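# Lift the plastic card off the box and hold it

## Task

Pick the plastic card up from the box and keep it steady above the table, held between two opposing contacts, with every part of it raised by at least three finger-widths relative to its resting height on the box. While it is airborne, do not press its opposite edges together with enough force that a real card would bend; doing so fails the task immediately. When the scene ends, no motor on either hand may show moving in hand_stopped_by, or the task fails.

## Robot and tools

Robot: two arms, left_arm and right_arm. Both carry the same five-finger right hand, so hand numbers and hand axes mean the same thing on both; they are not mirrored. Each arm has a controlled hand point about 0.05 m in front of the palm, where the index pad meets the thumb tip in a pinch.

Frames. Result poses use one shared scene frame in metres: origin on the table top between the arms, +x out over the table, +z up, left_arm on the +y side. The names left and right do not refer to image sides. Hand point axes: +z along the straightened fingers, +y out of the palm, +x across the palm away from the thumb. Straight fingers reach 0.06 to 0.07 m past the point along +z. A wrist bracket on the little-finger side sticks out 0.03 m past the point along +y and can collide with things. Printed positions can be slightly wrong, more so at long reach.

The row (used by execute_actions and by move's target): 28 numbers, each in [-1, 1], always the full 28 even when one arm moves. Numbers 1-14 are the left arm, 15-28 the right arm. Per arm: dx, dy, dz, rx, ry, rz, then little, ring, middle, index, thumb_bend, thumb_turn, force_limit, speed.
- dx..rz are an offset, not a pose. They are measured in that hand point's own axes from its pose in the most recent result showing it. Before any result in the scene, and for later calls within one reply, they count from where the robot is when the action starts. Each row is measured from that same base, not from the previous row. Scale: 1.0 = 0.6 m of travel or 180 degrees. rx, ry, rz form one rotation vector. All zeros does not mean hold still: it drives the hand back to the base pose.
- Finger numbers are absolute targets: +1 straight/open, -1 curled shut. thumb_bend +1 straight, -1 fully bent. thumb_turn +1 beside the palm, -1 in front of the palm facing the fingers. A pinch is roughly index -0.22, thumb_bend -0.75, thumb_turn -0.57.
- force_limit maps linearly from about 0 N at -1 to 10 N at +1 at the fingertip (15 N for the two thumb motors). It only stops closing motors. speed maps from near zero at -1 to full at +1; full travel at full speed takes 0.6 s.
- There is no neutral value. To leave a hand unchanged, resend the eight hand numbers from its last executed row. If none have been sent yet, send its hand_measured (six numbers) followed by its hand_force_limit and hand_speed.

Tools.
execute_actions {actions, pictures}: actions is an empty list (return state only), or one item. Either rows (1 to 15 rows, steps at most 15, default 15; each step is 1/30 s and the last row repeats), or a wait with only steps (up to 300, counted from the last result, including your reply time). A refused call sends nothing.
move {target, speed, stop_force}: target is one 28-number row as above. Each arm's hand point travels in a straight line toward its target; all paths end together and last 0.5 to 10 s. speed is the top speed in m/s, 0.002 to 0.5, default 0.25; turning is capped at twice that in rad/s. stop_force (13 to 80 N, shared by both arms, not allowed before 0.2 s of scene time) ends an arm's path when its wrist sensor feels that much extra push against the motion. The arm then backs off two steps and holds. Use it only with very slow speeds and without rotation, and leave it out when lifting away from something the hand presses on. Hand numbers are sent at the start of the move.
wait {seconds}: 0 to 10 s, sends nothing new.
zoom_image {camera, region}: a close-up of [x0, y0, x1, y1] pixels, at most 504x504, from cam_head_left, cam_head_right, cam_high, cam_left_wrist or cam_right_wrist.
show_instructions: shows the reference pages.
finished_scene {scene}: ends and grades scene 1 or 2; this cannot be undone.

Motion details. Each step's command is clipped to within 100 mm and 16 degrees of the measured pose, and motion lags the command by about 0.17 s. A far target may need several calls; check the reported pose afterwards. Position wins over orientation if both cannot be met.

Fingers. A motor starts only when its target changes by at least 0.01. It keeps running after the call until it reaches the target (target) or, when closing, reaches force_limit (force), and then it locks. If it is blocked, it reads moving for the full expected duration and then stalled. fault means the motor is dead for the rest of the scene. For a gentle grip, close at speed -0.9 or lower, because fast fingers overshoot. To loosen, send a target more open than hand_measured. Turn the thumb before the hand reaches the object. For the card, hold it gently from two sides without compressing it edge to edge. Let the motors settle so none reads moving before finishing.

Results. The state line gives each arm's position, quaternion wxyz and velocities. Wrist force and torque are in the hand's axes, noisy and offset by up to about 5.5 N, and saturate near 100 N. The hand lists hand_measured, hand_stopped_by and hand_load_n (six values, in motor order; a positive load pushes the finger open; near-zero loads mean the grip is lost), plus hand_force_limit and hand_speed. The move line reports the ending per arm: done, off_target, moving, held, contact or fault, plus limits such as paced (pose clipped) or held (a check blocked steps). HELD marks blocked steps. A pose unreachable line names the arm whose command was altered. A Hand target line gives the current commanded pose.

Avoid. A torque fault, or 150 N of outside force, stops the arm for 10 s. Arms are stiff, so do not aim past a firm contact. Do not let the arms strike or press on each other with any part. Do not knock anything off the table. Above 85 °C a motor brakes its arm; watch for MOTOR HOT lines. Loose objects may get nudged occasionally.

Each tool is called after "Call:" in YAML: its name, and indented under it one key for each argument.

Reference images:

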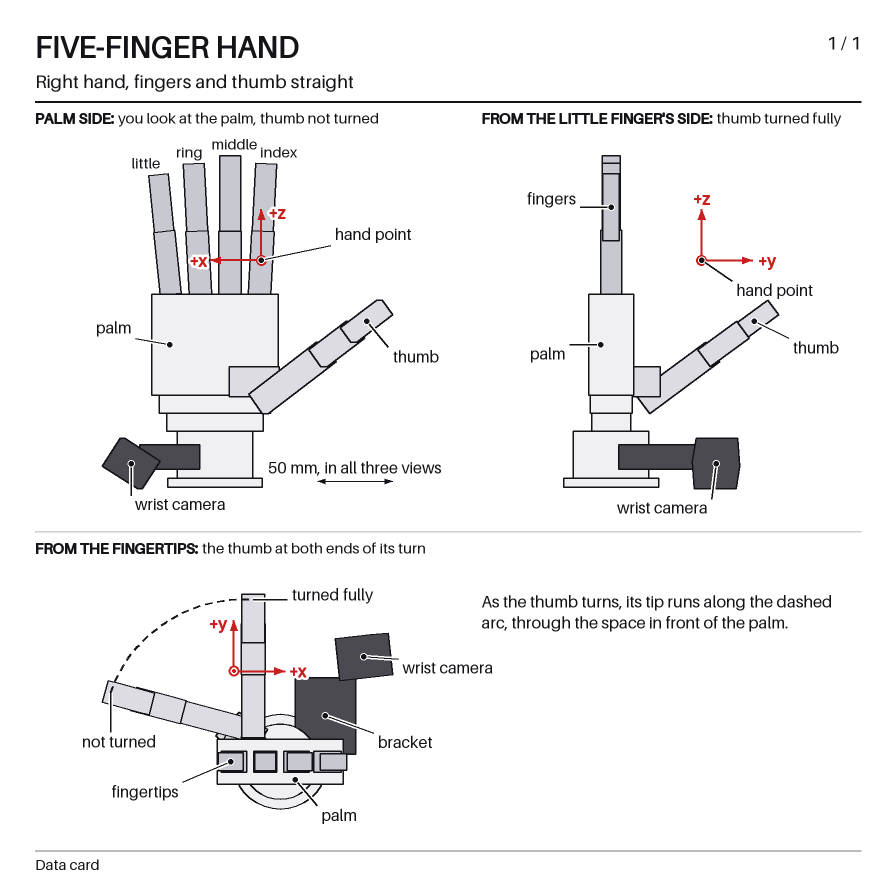

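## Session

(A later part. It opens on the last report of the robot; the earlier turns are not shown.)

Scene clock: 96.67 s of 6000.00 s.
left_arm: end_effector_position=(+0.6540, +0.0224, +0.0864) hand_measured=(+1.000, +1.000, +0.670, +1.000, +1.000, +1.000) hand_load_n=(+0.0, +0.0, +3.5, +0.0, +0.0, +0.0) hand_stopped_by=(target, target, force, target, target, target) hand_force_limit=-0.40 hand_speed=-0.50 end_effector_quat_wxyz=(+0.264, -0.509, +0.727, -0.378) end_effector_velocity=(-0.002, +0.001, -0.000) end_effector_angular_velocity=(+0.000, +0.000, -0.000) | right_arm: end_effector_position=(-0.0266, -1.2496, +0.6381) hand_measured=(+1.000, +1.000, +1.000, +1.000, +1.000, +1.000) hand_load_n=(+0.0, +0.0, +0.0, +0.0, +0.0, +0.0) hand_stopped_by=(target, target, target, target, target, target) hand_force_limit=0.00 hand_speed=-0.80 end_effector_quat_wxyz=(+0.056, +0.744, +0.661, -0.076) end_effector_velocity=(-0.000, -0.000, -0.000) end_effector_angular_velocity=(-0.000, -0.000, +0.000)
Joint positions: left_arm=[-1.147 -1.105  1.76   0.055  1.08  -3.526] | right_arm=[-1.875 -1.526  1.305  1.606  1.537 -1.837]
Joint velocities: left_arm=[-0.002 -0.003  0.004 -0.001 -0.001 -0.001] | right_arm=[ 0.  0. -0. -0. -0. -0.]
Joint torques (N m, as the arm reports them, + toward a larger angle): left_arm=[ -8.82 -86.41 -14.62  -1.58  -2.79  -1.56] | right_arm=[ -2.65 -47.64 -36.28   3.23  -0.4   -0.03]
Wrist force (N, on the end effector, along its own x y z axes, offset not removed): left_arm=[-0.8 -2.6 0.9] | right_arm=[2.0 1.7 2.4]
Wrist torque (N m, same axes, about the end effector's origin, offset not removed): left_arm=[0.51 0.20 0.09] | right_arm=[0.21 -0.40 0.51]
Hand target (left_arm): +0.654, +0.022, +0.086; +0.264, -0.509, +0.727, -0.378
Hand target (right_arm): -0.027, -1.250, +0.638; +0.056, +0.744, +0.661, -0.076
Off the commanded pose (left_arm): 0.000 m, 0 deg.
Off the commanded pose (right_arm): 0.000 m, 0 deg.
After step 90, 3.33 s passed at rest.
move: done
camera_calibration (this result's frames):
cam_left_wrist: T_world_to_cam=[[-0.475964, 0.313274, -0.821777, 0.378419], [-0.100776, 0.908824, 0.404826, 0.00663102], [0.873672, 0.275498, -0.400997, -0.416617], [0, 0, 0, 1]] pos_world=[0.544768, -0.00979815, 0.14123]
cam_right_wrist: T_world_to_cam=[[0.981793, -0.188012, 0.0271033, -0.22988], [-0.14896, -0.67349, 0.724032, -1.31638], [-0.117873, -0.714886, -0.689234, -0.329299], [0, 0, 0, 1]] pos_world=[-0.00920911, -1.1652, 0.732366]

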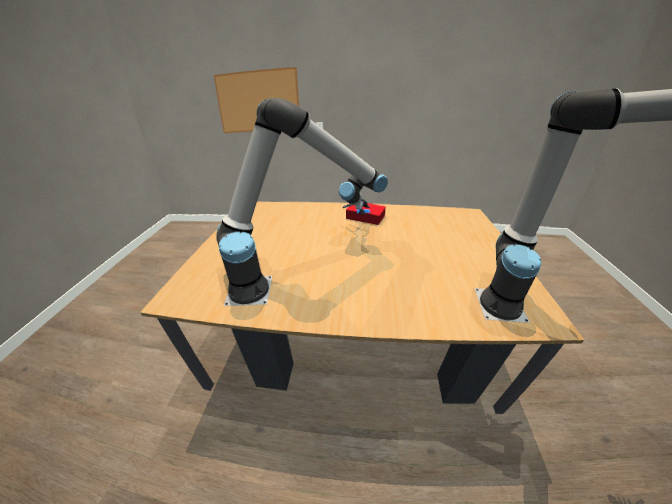

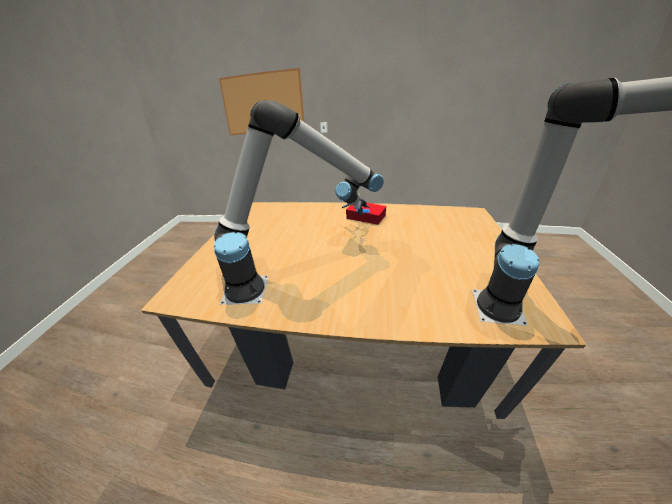

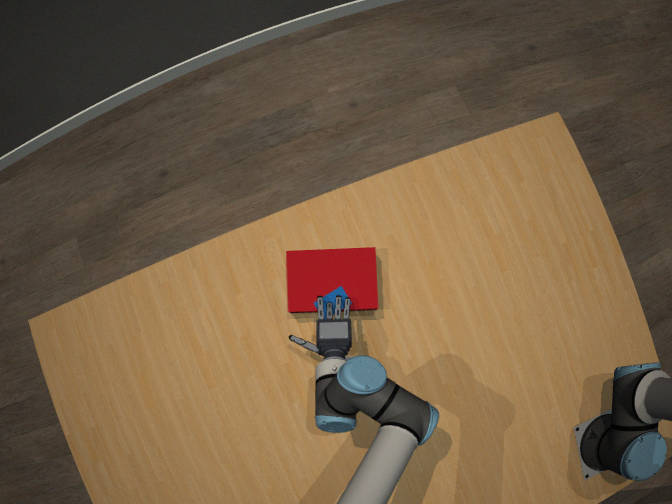

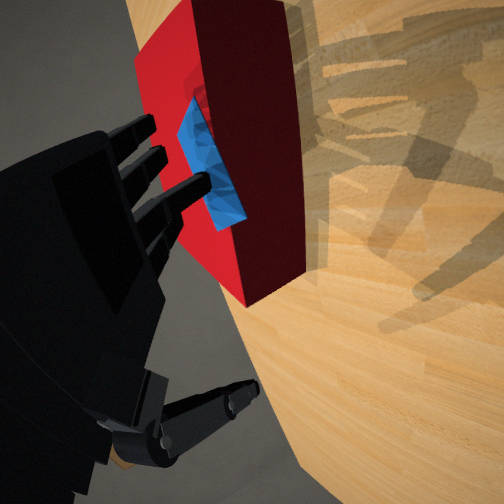

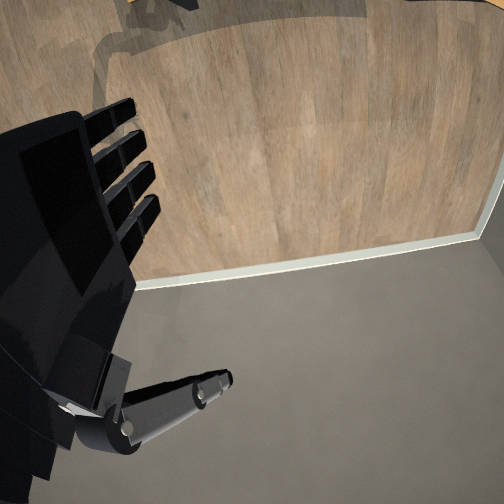

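Call:
move:
  target: [0,0.0067,-0.0095,0,0,0,1,1,0.4,1,1,1,-0.4,-0.5, 0,0,0,0,0,0,1,1,1,1,1,1,0,-0.8]
  speed: 0.02

Call:
move:
  target: [0,-0.082,-0.0575,0,0,0,1,1,0.4,1,1,1,-0.4,-0.5, 0,0,0,0,0,0,1,1,1,1,1,1,0,-0.8]
  speed: 0.1

Call:
move:
  target: [0,0.03,-0.04,-0.305,0,0,-1,-1,-1,0.2,1,1,0,0, 0,0,0,0,0,0,1,1,1,1,1,1,0,-0.8]
  speed: 0.4

Call:
move:
  target: [0,0,0,0,0,0.833,-1,-1,-1,0.2,-0.75,-0.57,0,0, 0,0,0,0,0,0,1,1,1,1,1,1,0,-0.8]
  speed: 0.5

Scene clock: 125.30 s of 6000.00 s.
left_arm: end_effector_position=(+0.6477, +0.0247, +0.0864) hand_measured=(+1.000, +1.000, +0.670, +1.000, +1.000, +1.000) hand_load_n=(+0.0, +0.0, +3.5, +0.0, +0.0, +0.0) hand_stopped_by=(target, target, force, target, target, target) hand_force_limit=-0.40 hand_speed=-0.50 end_effector_quat_wxyz=(+0.264, -0.509, +0.727, -0.378) end_effector_velocity=(-0.003, +0.000, -0.000) end_effector_angular_velocity=(-0.000, -0.000, -0.001) | right_arm: end_effector_position=(-0.0266, -1.2496, +0.6381) hand_measured=(+1.000, +1.000, +1.000, +1.000, +1.000, +1.000) hand_load_n=(+0.0, +0.0, +0.0, +0.0, +0.0, +0.0) hand_stopped_by=(target, target, target, target, target, target) hand_force_limit=0.00 hand_speed=-0.80 end_effector_quat_wxyz=(+0.056, +0.744, +0.661, -0.076) end_effector_velocity=(-0.000, -0.000, +0.000) end_effector_angular_velocity=(-0.000, +0.000, +0.000)
Joint positions: left_arm=[-1.153 -1.113  1.773  0.052  1.076 -3.531] | right_arm=[-1.875 -1.526  1.305  1.606  1.537 -1.837]
Joint velocities: left_arm=[-0.003 -0.003  0.006 -0.002 -0.002 -0.002] | right_arm=[-0. -0. -0. -0. -0. -0.]
Joint torques (N m, as the arm reports them, + toward a larger angle): left_arm=[-11.94 -86.14 -14.27  -0.74  -2.33  -1.94] | right_arm=[ -1.59 -47.24 -36.84   3.45  -0.26  -0.26]
Wrist force (N, on the end effector, along its own x y z axes, offset not removed): left_arm=[-3.8 -1.9 2.0] | right_arm=[0.9 2.5 2.1]
Wrist torque (N m, same axes, about the end effector's origin, offset not removed): left_arm=[0.68 0.41 -0.14] | right_arm=[0.27 -0.24 0.48]
Hand target (left_arm): +0.647, +0.025, +0.086; +0.264, -0.509, +0.727, -0.378
Hand target (right_arm): -0.027, -1.250, +0.638; +0.056, +0.744, +0.661, -0.076
Off the commanded pose (left_arm): 0.000 m, 0 deg.
Off the commanded pose (right_arm): 0.000 m, 0 deg.
After step 90, 24.93 s passed at rest.
move: done
camera_calibration (this result's frames):
cam_left_wrist: T_world_to_cam=[[-0.475984, 0.313269, -0.821767, 0.374714], [-0.100763, 0.908827, 0.404821, 0.00391257], [0.873663, 0.275492, -0.401021, -0.411744], [0, 0, 0, 1]] pos_world=[0.538477, -0.00751034, 0.141226]
cam_right_wrist: T_world_to_cam=[[0.981793, -0.188013, 0.0271033, -0.22988], [-0.14896, -0.67349, 0.724032, -1.31638], [-0.117873, -0.714886, -0.689234, -0.329299], [0, 0, 0, 1]] pos_world=[-0.00920914, -1.1652, 0.732366]

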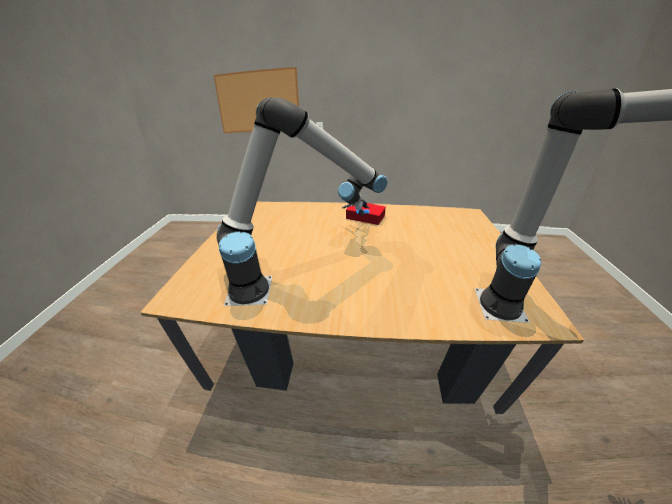

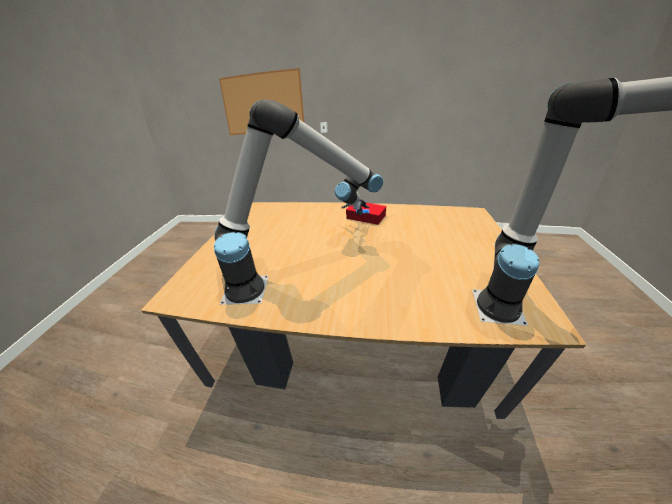

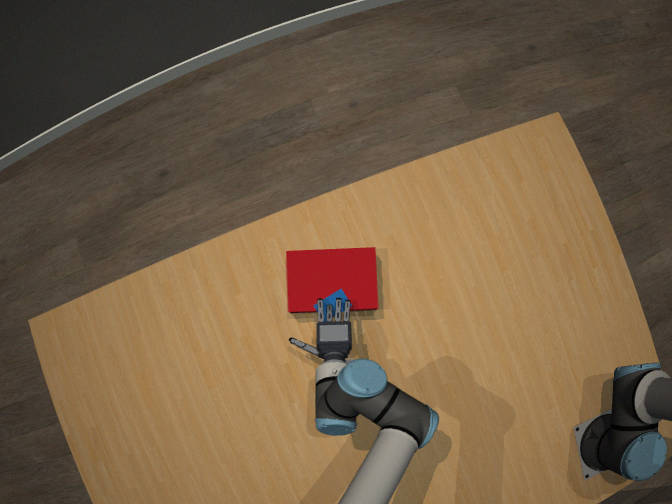

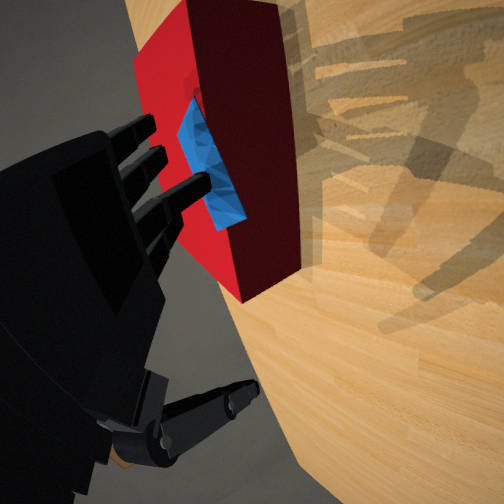

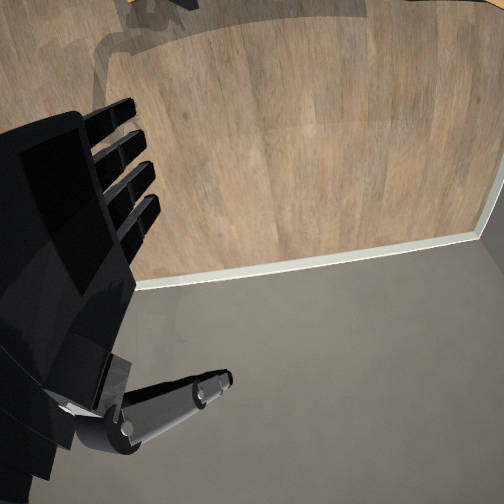

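Scene clock: 126.37 s of 6000.00 s.
left_arm: end_effector_position=(+0.6478, +0.0247, +0.1463) hand_measured=(+1.000, +1.000, +0.668, +1.000, +1.000, +1.000) hand_load_n=(+0.0, +0.0, +0.0, +0.0, +0.0, +0.0) hand_stopped_by=(target, target, force, target, target, target) hand_force_limit=-0.40 hand_speed=-0.50 end_effector_quat_wxyz=(+0.264, -0.509, +0.727, -0.378) end_effector_velocity=(+0.000, -0.000, +0.003) end_effector_angular_velocity=(-0.002, -0.001, +0.001) | right_arm: end_effector_position=(-0.0266, -1.2496, +0.6381) hand_measured=(+1.000, +1.000, +1.000, +1.000, +1.000, +1.000) hand_load_n=(+0.0, +0.0, +0.0, +0.0, +0.0, +0.0) hand_stopped_by=(target, target, target, target, target, target) hand_force_limit=0.00 hand_speed=-0.80 end_effector_quat_wxyz=(+0.056, +0.744, +0.661, -0.076) end_effector_velocity=(-0.000, +0.000, +0.000) end_effector_angular_velocity=(+0.000, -0.000, -0.001)
Joint positions: left_arm=[-1.153 -1.17   1.733  0.148  1.076 -3.53 ] | right_arm=[-1.875 -1.526  1.305  1.606  1.537 -1.837]
Joint velocities: left_arm=[ 0.    -0.002 -0.002  0.003  0.    -0.001] | right_arm=[-0.     0.    -0.     0.    -0.     0.001]
Joint torques (N m, as the arm reports them, + toward a larger angle): left_arm=[  5.73 -89.44 -40.61   4.39   1.08  -1.41] | right_arm=[ -1.98 -47.69 -36.64   3.32  -0.35  -0.21]
Wrist force (N, on the end effector, along its own x y z axes, offset not removed): left_arm=[-1.3 -3.7 -1.8] | right_arm=[1.0 -0.1 2.8]
Wrist torque (N m, same axes, about the end effector's origin, offset not removed): left_arm=[-0.28 0.19 0.11] | right_arm=[-0.18 -0.20 0.38]
Hand target (left_arm): +0.648, +0.025, +0.147; +0.264, -0.509, +0.727, -0.378
Hand target (right_arm): -0.027, -1.250, +0.638; +0.056, +0.744, +0.661, -0.076
Off the commanded pose (left_arm): 0.000 m, 0 deg.
Off the commanded pose (right_arm): 0.000 m, 0 deg.
move: done
camera_calibration (this result's frames):
cam_left_wrist: T_world_to_cam=[[-0.475925, 0.313374, -0.821762, 0.423926], [-0.100737, 0.908793, 0.404905, -0.0203433], [0.873698, 0.275486, -0.400948, -0.387917], [0, 0, 0, 1]] pos_world=[0.538629, -0.00749373, 0.201068]
cam_right_wrist: T_world_to_cam=[[0.981793, -0.188012, 0.0271033, -0.22988], [-0.14896, -0.67349, 0.724032, -1.31638], [-0.117873, -0.714886, -0.689234, -0.329299], [0, 0, 0, 1]] pos_world=[-0.00920911, -1.1652, 0.732366]

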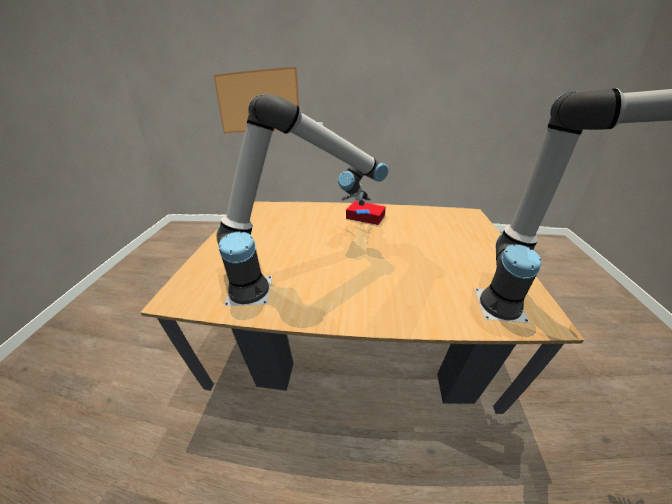

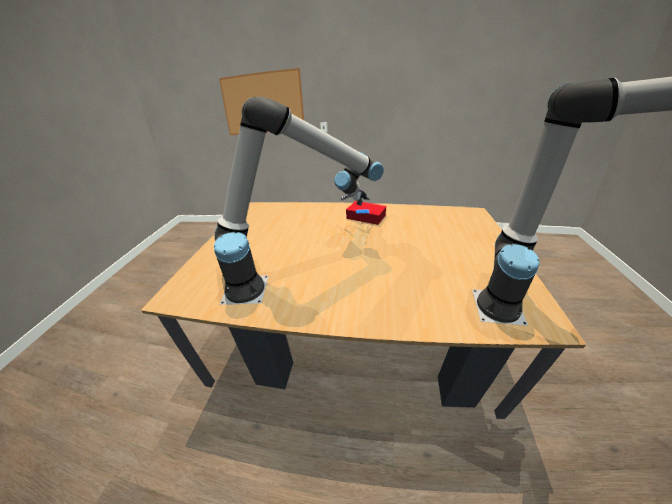

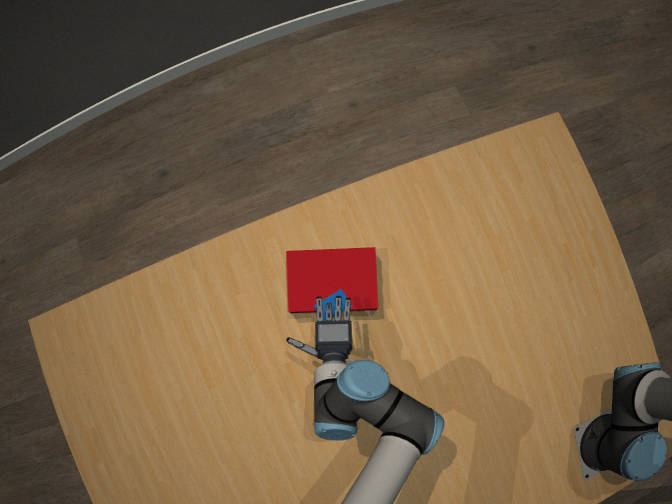

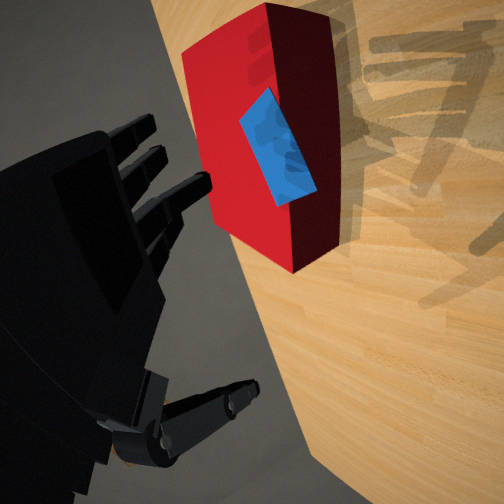

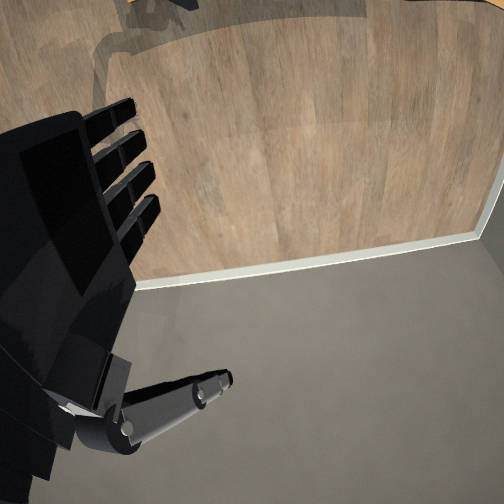

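Scene clock: 128.17 s of 6000.00 s.
left_arm: end_effector_position=(+0.6198, +0.0352, +0.1448) hand_measured=(-1.000, -1.000, -1.000, +0.200, +1.000, +1.000) hand_load_n=(+0.0, +0.0, +0.0, +0.0, +0.0, +0.0) hand_stopped_by=(target, target, target, target, target, target) hand_force_limit=0.00 hand_speed=0.00 end_effector_quat_wxyz=(+0.001, -0.573, +0.820, -0.001) end_effector_velocity=(-0.001, -0.000, -0.000) end_effector_angular_velocity=(+0.007, +0.014, -0.002) | right_arm: end_effector_position=(-0.0266, -1.2496, +0.6381) hand_measured=(+1.000, +1.000, +1.000, +1.000, +1.000, +1.000) hand_load_n=(+0.0, +0.0, +0.0, +0.0, +0.0, +0.0) hand_stopped_by=(target, target, target, target, target, target) hand_force_limit=0.00 hand_speed=-0.80 end_effector_quat_wxyz=(+0.056, +0.744, +0.661, -0.076) end_effector_velocity=(-0.000, -0.000, -0.000) end_effector_angular_velocity=(-0.000, +0.000, -0.001)
Joint positions: left_arm=[-1.004 -0.777  1.131  1.215  1.57  -3.612] | right_arm=[-1.875 -1.526  1.305  1.606  1.537 -1.837]
Joint velocities: left_arm=[ 0.     0.007 -0.008  0.015  0.005  0.002] | right_arm=[-0.     0.     0.    -0.001  0.     0.001]
Joint torques (N m, as the arm reports them, + toward a larger angle): left_arm=[ 12.26 -84.64 -41.72   6.78   2.02   2.49] | right_arm=[ -2.85 -48.28 -36.6    3.43  -0.52  -0.16]
Wrist force (N, on the end effector, along its own x y z axes, offset not removed): left_arm=[0.7 -1.6 1.6] | right_arm=[-1.4 2.1 1.0]
Wrist torque (N m, same axes, about the end effector's origin, offset not removed): left_arm=[-0.10 -0.22 0.23] | right_arm=[0.26 0.17 0.25]
Hand target (left_arm): +0.620, +0.035, +0.145; +0.000, -0.573, +0.820, -0.000
Hand target (right_arm): -0.027, -1.250, +0.638; +0.056, +0.744, +0.661, -0.076
Off the commanded pose (left_arm): 0.001 m, 0 deg.
Off the commanded pose (right_arm): 0.000 m, 0 deg.
move: done
camera_calibration (this result's frames):
cam_left_wrist: T_world_to_cam=[[-0.88567, 0.463853, -0.0207302, 0.538744], [0.372442, 0.736376, 0.564834, -0.342419], [0.277265, 0.492536, -0.824944, 0.056541], [0, 0, 0, 1]] pos_world=[0.589003, -0.0255975, 0.251221]
cam_right_wrist: T_world_to_cam=[[0.981793, -0.188012, 0.0271034, -0.22988], [-0.14896, -0.67349, 0.724032, -1.31638], [-0.117873, -0.714886, -0.689234, -0.329299], [0, 0, 0, 1]] pos_world=[-0.00920908, -1.1652, 0.732366]

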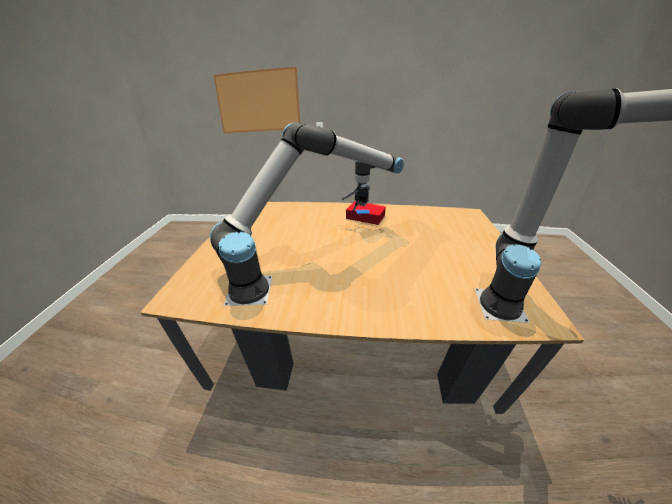

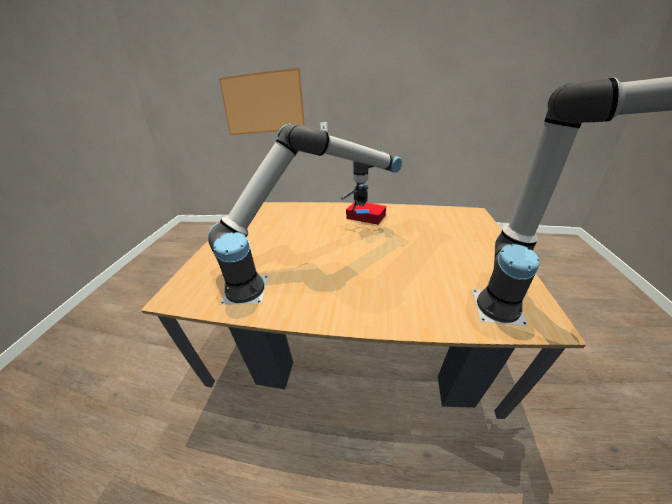

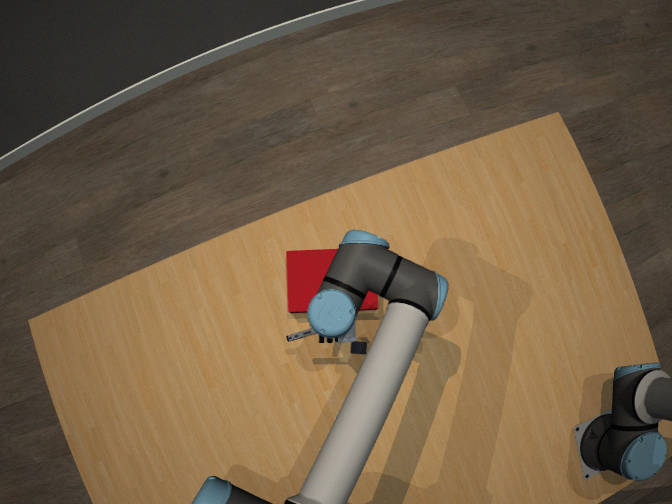

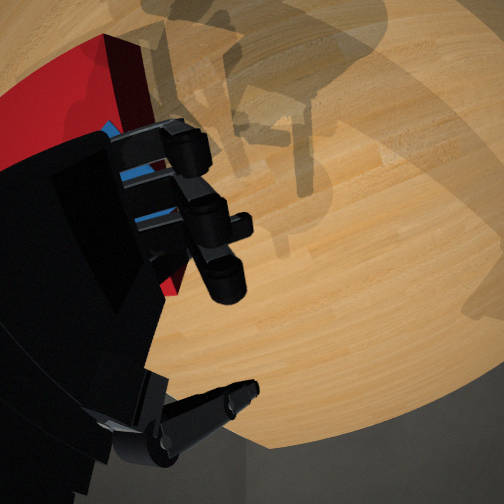

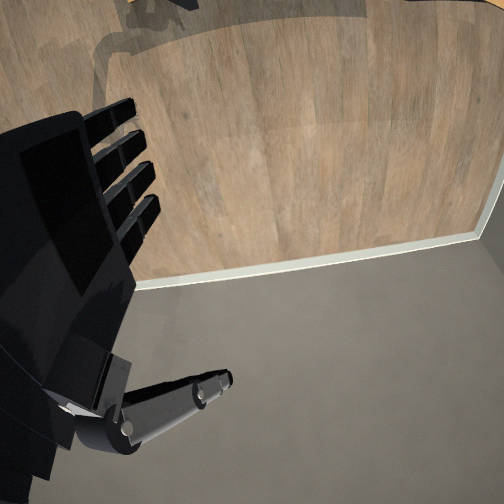

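Scene clock: 131.43 s of 6000.00 s.
left_arm: end_effector_position=(+0.6197, +0.0350, +0.1451) hand_measured=(-1.000, -1.000, -1.000, +0.200, -0.750, -0.570) hand_load_n=(+0.0, +0.0, +0.0, +0.0, +0.0, +0.0) hand_stopped_by=(target, target, target, target, target, target) hand_force_limit=0.00 hand_speed=0.00 end_effector_quat_wxyz=(+0.001, +0.642, +0.766, +0.000) end_effector_velocity=(-0.000, -0.000, -0.000) end_effector_angular_velocity=(+0.000, +0.002, -0.015) | right_arm: end_effector_position=(-0.0266, -1.2496, +0.6381) hand_measured=(+1.000, +1.000, +1.000, +1.000, +1.000, +1.000) hand_load_n=(+0.0, +0.0, +0.0, +0.0, +0.0, +0.0) hand_stopped_by=(target, target, target, target, target, target) hand_force_limit=0.00 hand_speed=-0.80 end_effector_quat_wxyz=(+0.056, +0.744, +0.661, -0.076) end_effector_velocity=(-0.000, +0.000, -0.000) end_effector_angular_velocity=(+0.001, +0.000, -0.000)
Joint positions: left_arm=[-1.051 -0.982  1.49   1.061  1.57  -1.043] | right_arm=[-1.875 -1.526  1.305  1.606  1.537 -1.837]
Joint velocities: left_arm=[ 0.001 -0.     0.     0.001  0.001  0.016] | right_arm=[-0.  0.  0.  0.  0.  0.]
Joint torques (N m, as the arm reports them, + toward a larger angle): left_arm=[  13.07 -100.6   -18.4     0.84    1.38    2.42] | right_arm=[ -1.99 -47.11 -36.85   3.26  -0.35  -0.2 ]
Wrist force (N, on the end effector, along its own x y z axes, offset not removed): left_arm=[-0.1 -2.1 -1.4] | right_arm=[0.7 2.8 2.3]
Wrist torque (N m, same axes, about the end effector's origin, offset not removed): left_arm=[-0.17 -0.05 0.20] | right_arm=[0.39 -0.21 0.36]
Hand target (left_arm): +0.620, +0.035, +0.145; +0.001, +0.643, +0.766, +0.000
Hand target (right_arm): -0.027, -1.250, +0.638; +0.056, +0.744, +0.661, -0.076
Off the commanded pose (left_arm): 0.000 m, 0 deg.
Off the commanded pose (right_arm): 0.000 m, 0 deg.
move: done
camera_calibration (this result's frames):
cam_left_wrist: T_world_to_cam=[[0.998918, 0.043644, -0.0160427, -0.615065], [0.0450581, -0.823305, 0.565808, -0.0851471], [0.0114861, -0.565919, -0.824381, 0.25854], [0, 0, 0, 1]] pos_world=[0.615266, 0.103055, 0.251445]
cam_right_wrist: T_world_to_cam=[[0.981793, -0.188012, 0.0271033, -0.22988], [-0.14896, -0.67349, 0.724032, -1.31638], [-0.117873, -0.714886, -0.689234, -0.329299], [0, 0, 0, 1]] pos_world=[-0.00920909, -1.1652, 0.732366]

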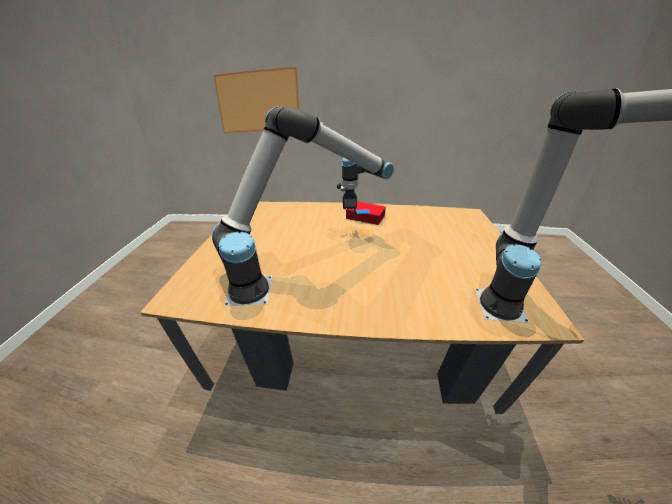

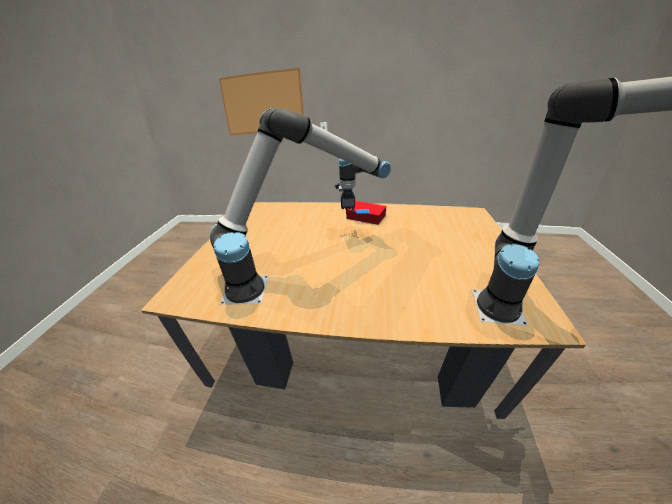

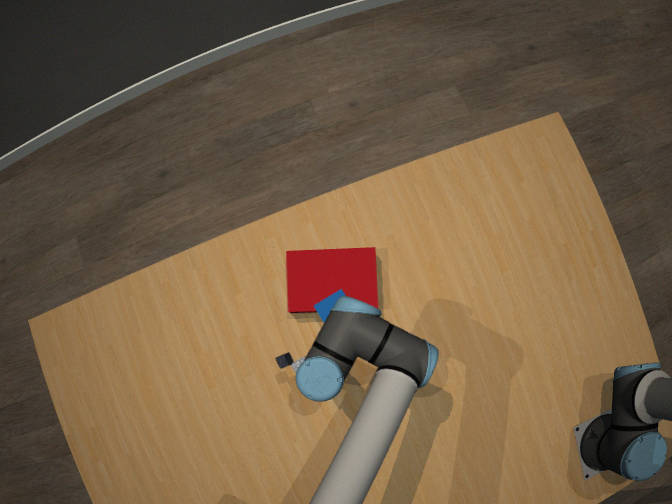

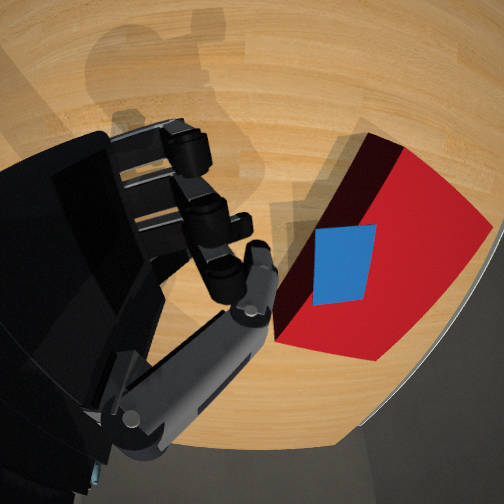

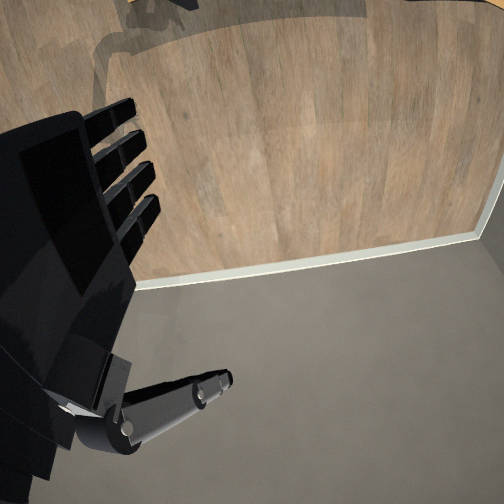

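Call:
move:
  target: [-0.09,0.03,0.105,0,0,0,-1,-1,-1,0.2,-0.75,-0.57,0,0, 0,0,0,0,0,0,1,1,1,1,1,1,0,-0.8]
  speed: 0.1

Call:
zoom_image:
  camera: "cam_head_right"
  region: [330, 185, 400, 235]

Scene clock: 141.10 s of 6000.00 s.
left_arm: end_effector_position=(+0.6468, -0.0149, +0.0822) hand_measured=(-1.000, -1.000, -1.000, +0.200, -0.750, -0.570) hand_load_n=(+0.0, +0.0, +0.0, +0.0, +0.0, +0.0) hand_stopped_by=(target, target, target, target, target, target) hand_force_limit=0.00 hand_speed=0.00 end_effector_quat_wxyz=(+0.001, +0.642, +0.766, +0.000) end_effector_velocity=(+0.000, -0.002, -0.001) end_effector_angular_velocity=(-0.000, -0.000, -0.001) | right_arm: end_effector_position=(-0.0266, -1.2496, +0.6381) hand_measured=(+1.000, +1.000, +1.000, +1.000, +1.000, +1.000) hand_load_n=(+0.0, +0.0, +0.0, +0.0, +0.0, +0.0) hand_stopped_by=(target, target, target, target, target, target) hand_force_limit=0.00 hand_speed=-0.80 end_effector_quat_wxyz=(+0.056, +0.744, +0.661, -0.076) end_effector_velocity=(+0.000, -0.000, +0.000) end_effector_angular_velocity=(-0.001, +0.000, +0.000)
Joint positions: left_arm=[-1.066 -0.855  1.394  1.029  1.57  -1.058] | right_arm=[-1.875 -1.526  1.305  1.606  1.537 -1.837]
Joint velocities: left_arm=[-0.001  0.003 -0.003 -0.001 -0.    -0.   ] | right_arm=[ 0.  0. -0. -0. -0. -0.]
Joint torques (N m, as the arm reports them, + toward a larger angle): left_arm=[-11.98 -75.01 -38.69   0.83  -2.82  -1.84] | right_arm=[ -3.09 -47.33 -37.38   3.32  -0.42  -0.19]
Wrist force (N, on the end effector, along its own x y z axes, offset not removed): left_arm=[0.0 0.3 -1.3] | right_arm=[-0.1 0.3 3.5]
Wrist torque (N m, same axes, about the end effector's origin, offset not removed): left_arm=[0.27 0.01 0.21] | right_arm=[-0.11 -0.15 0.31]
Hand target (left_arm): +0.647, -0.015, +0.082; +0.001, +0.642, +0.766, +0.000
Hand target (right_arm): -0.027, -1.250, +0.638; +0.056, +0.744, +0.661, -0.076
Off the commanded pose (left_arm): 0.000 m, 0 deg.
Off the commanded pose (right_arm): 0.000 m, 0 deg.
After step 90, 5.33 s passed at rest.
move: done
camera_calibration (this result's frames):
cam_left_wrist: T_world_to_cam=[[0.998918, 0.0436403, -0.0160694, -0.640992], [0.0450695, -0.823271, 0.565857, -0.0918729], [0.0114648, -0.565969, -0.824347, 0.178181], [0, 0, 0, 1]] pos_world=[0.642397, 0.0531819, 0.18857]
cam_right_wrist: T_world_to_cam=[[0.981793, -0.188012, 0.0271034, -0.22988], [-0.14896, -0.67349, 0.724032, -1.31638], [-0.117873, -0.714886, -0.689234, -0.329299], [0, 0, 0, 1]] pos_world=[-0.00920914, -1.1652, 0.732366]

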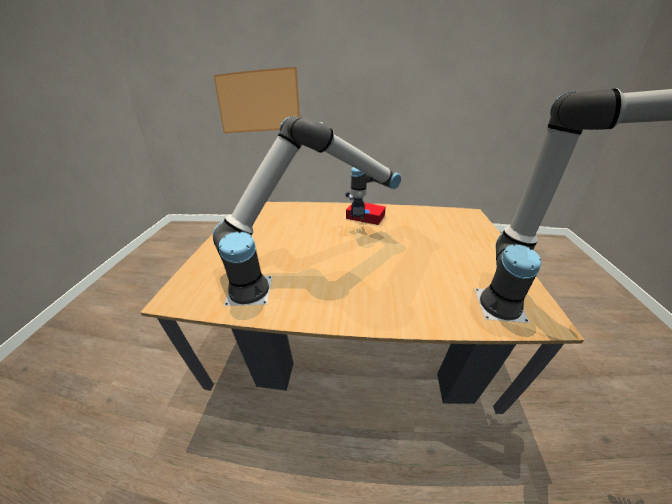

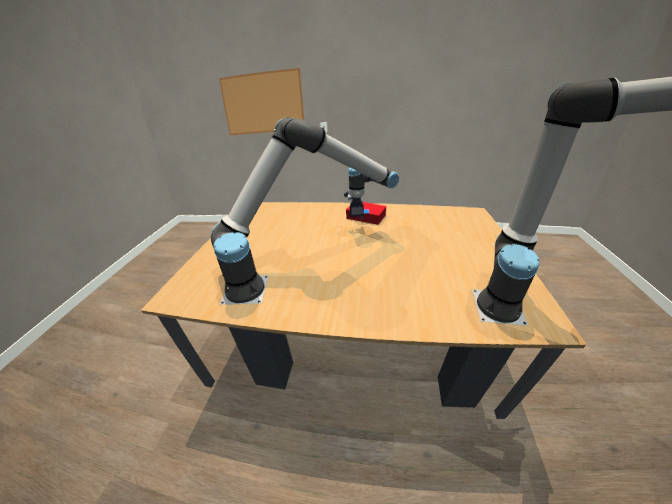

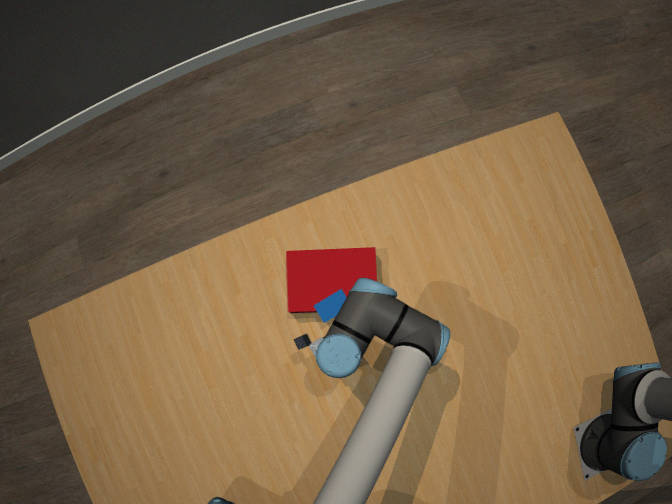

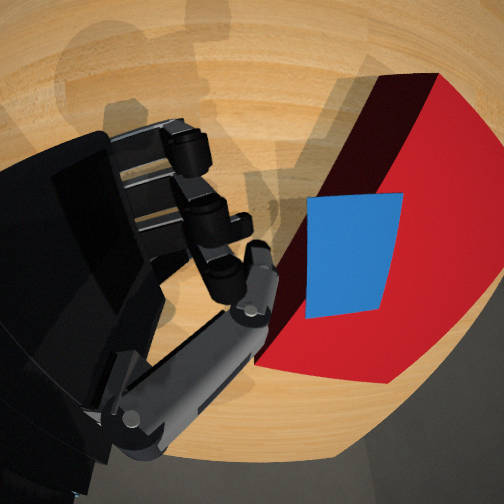

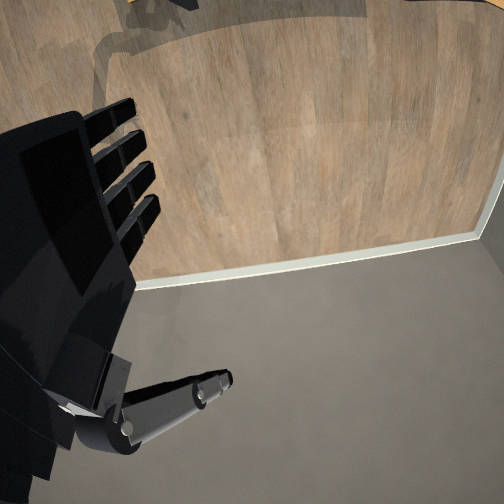

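Region (330, 185, 400, 235) of cam_head_right's 672x504 image, scaled by 7.200, with more detail than that image has; it fills the top 360 rows of this view, and the rest is white.

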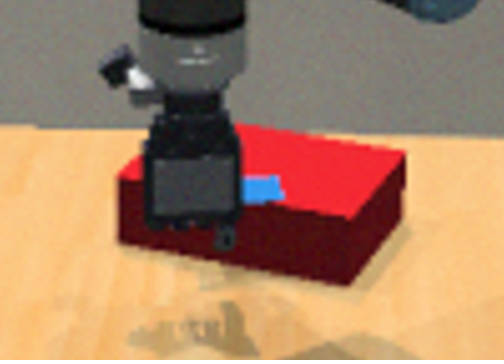

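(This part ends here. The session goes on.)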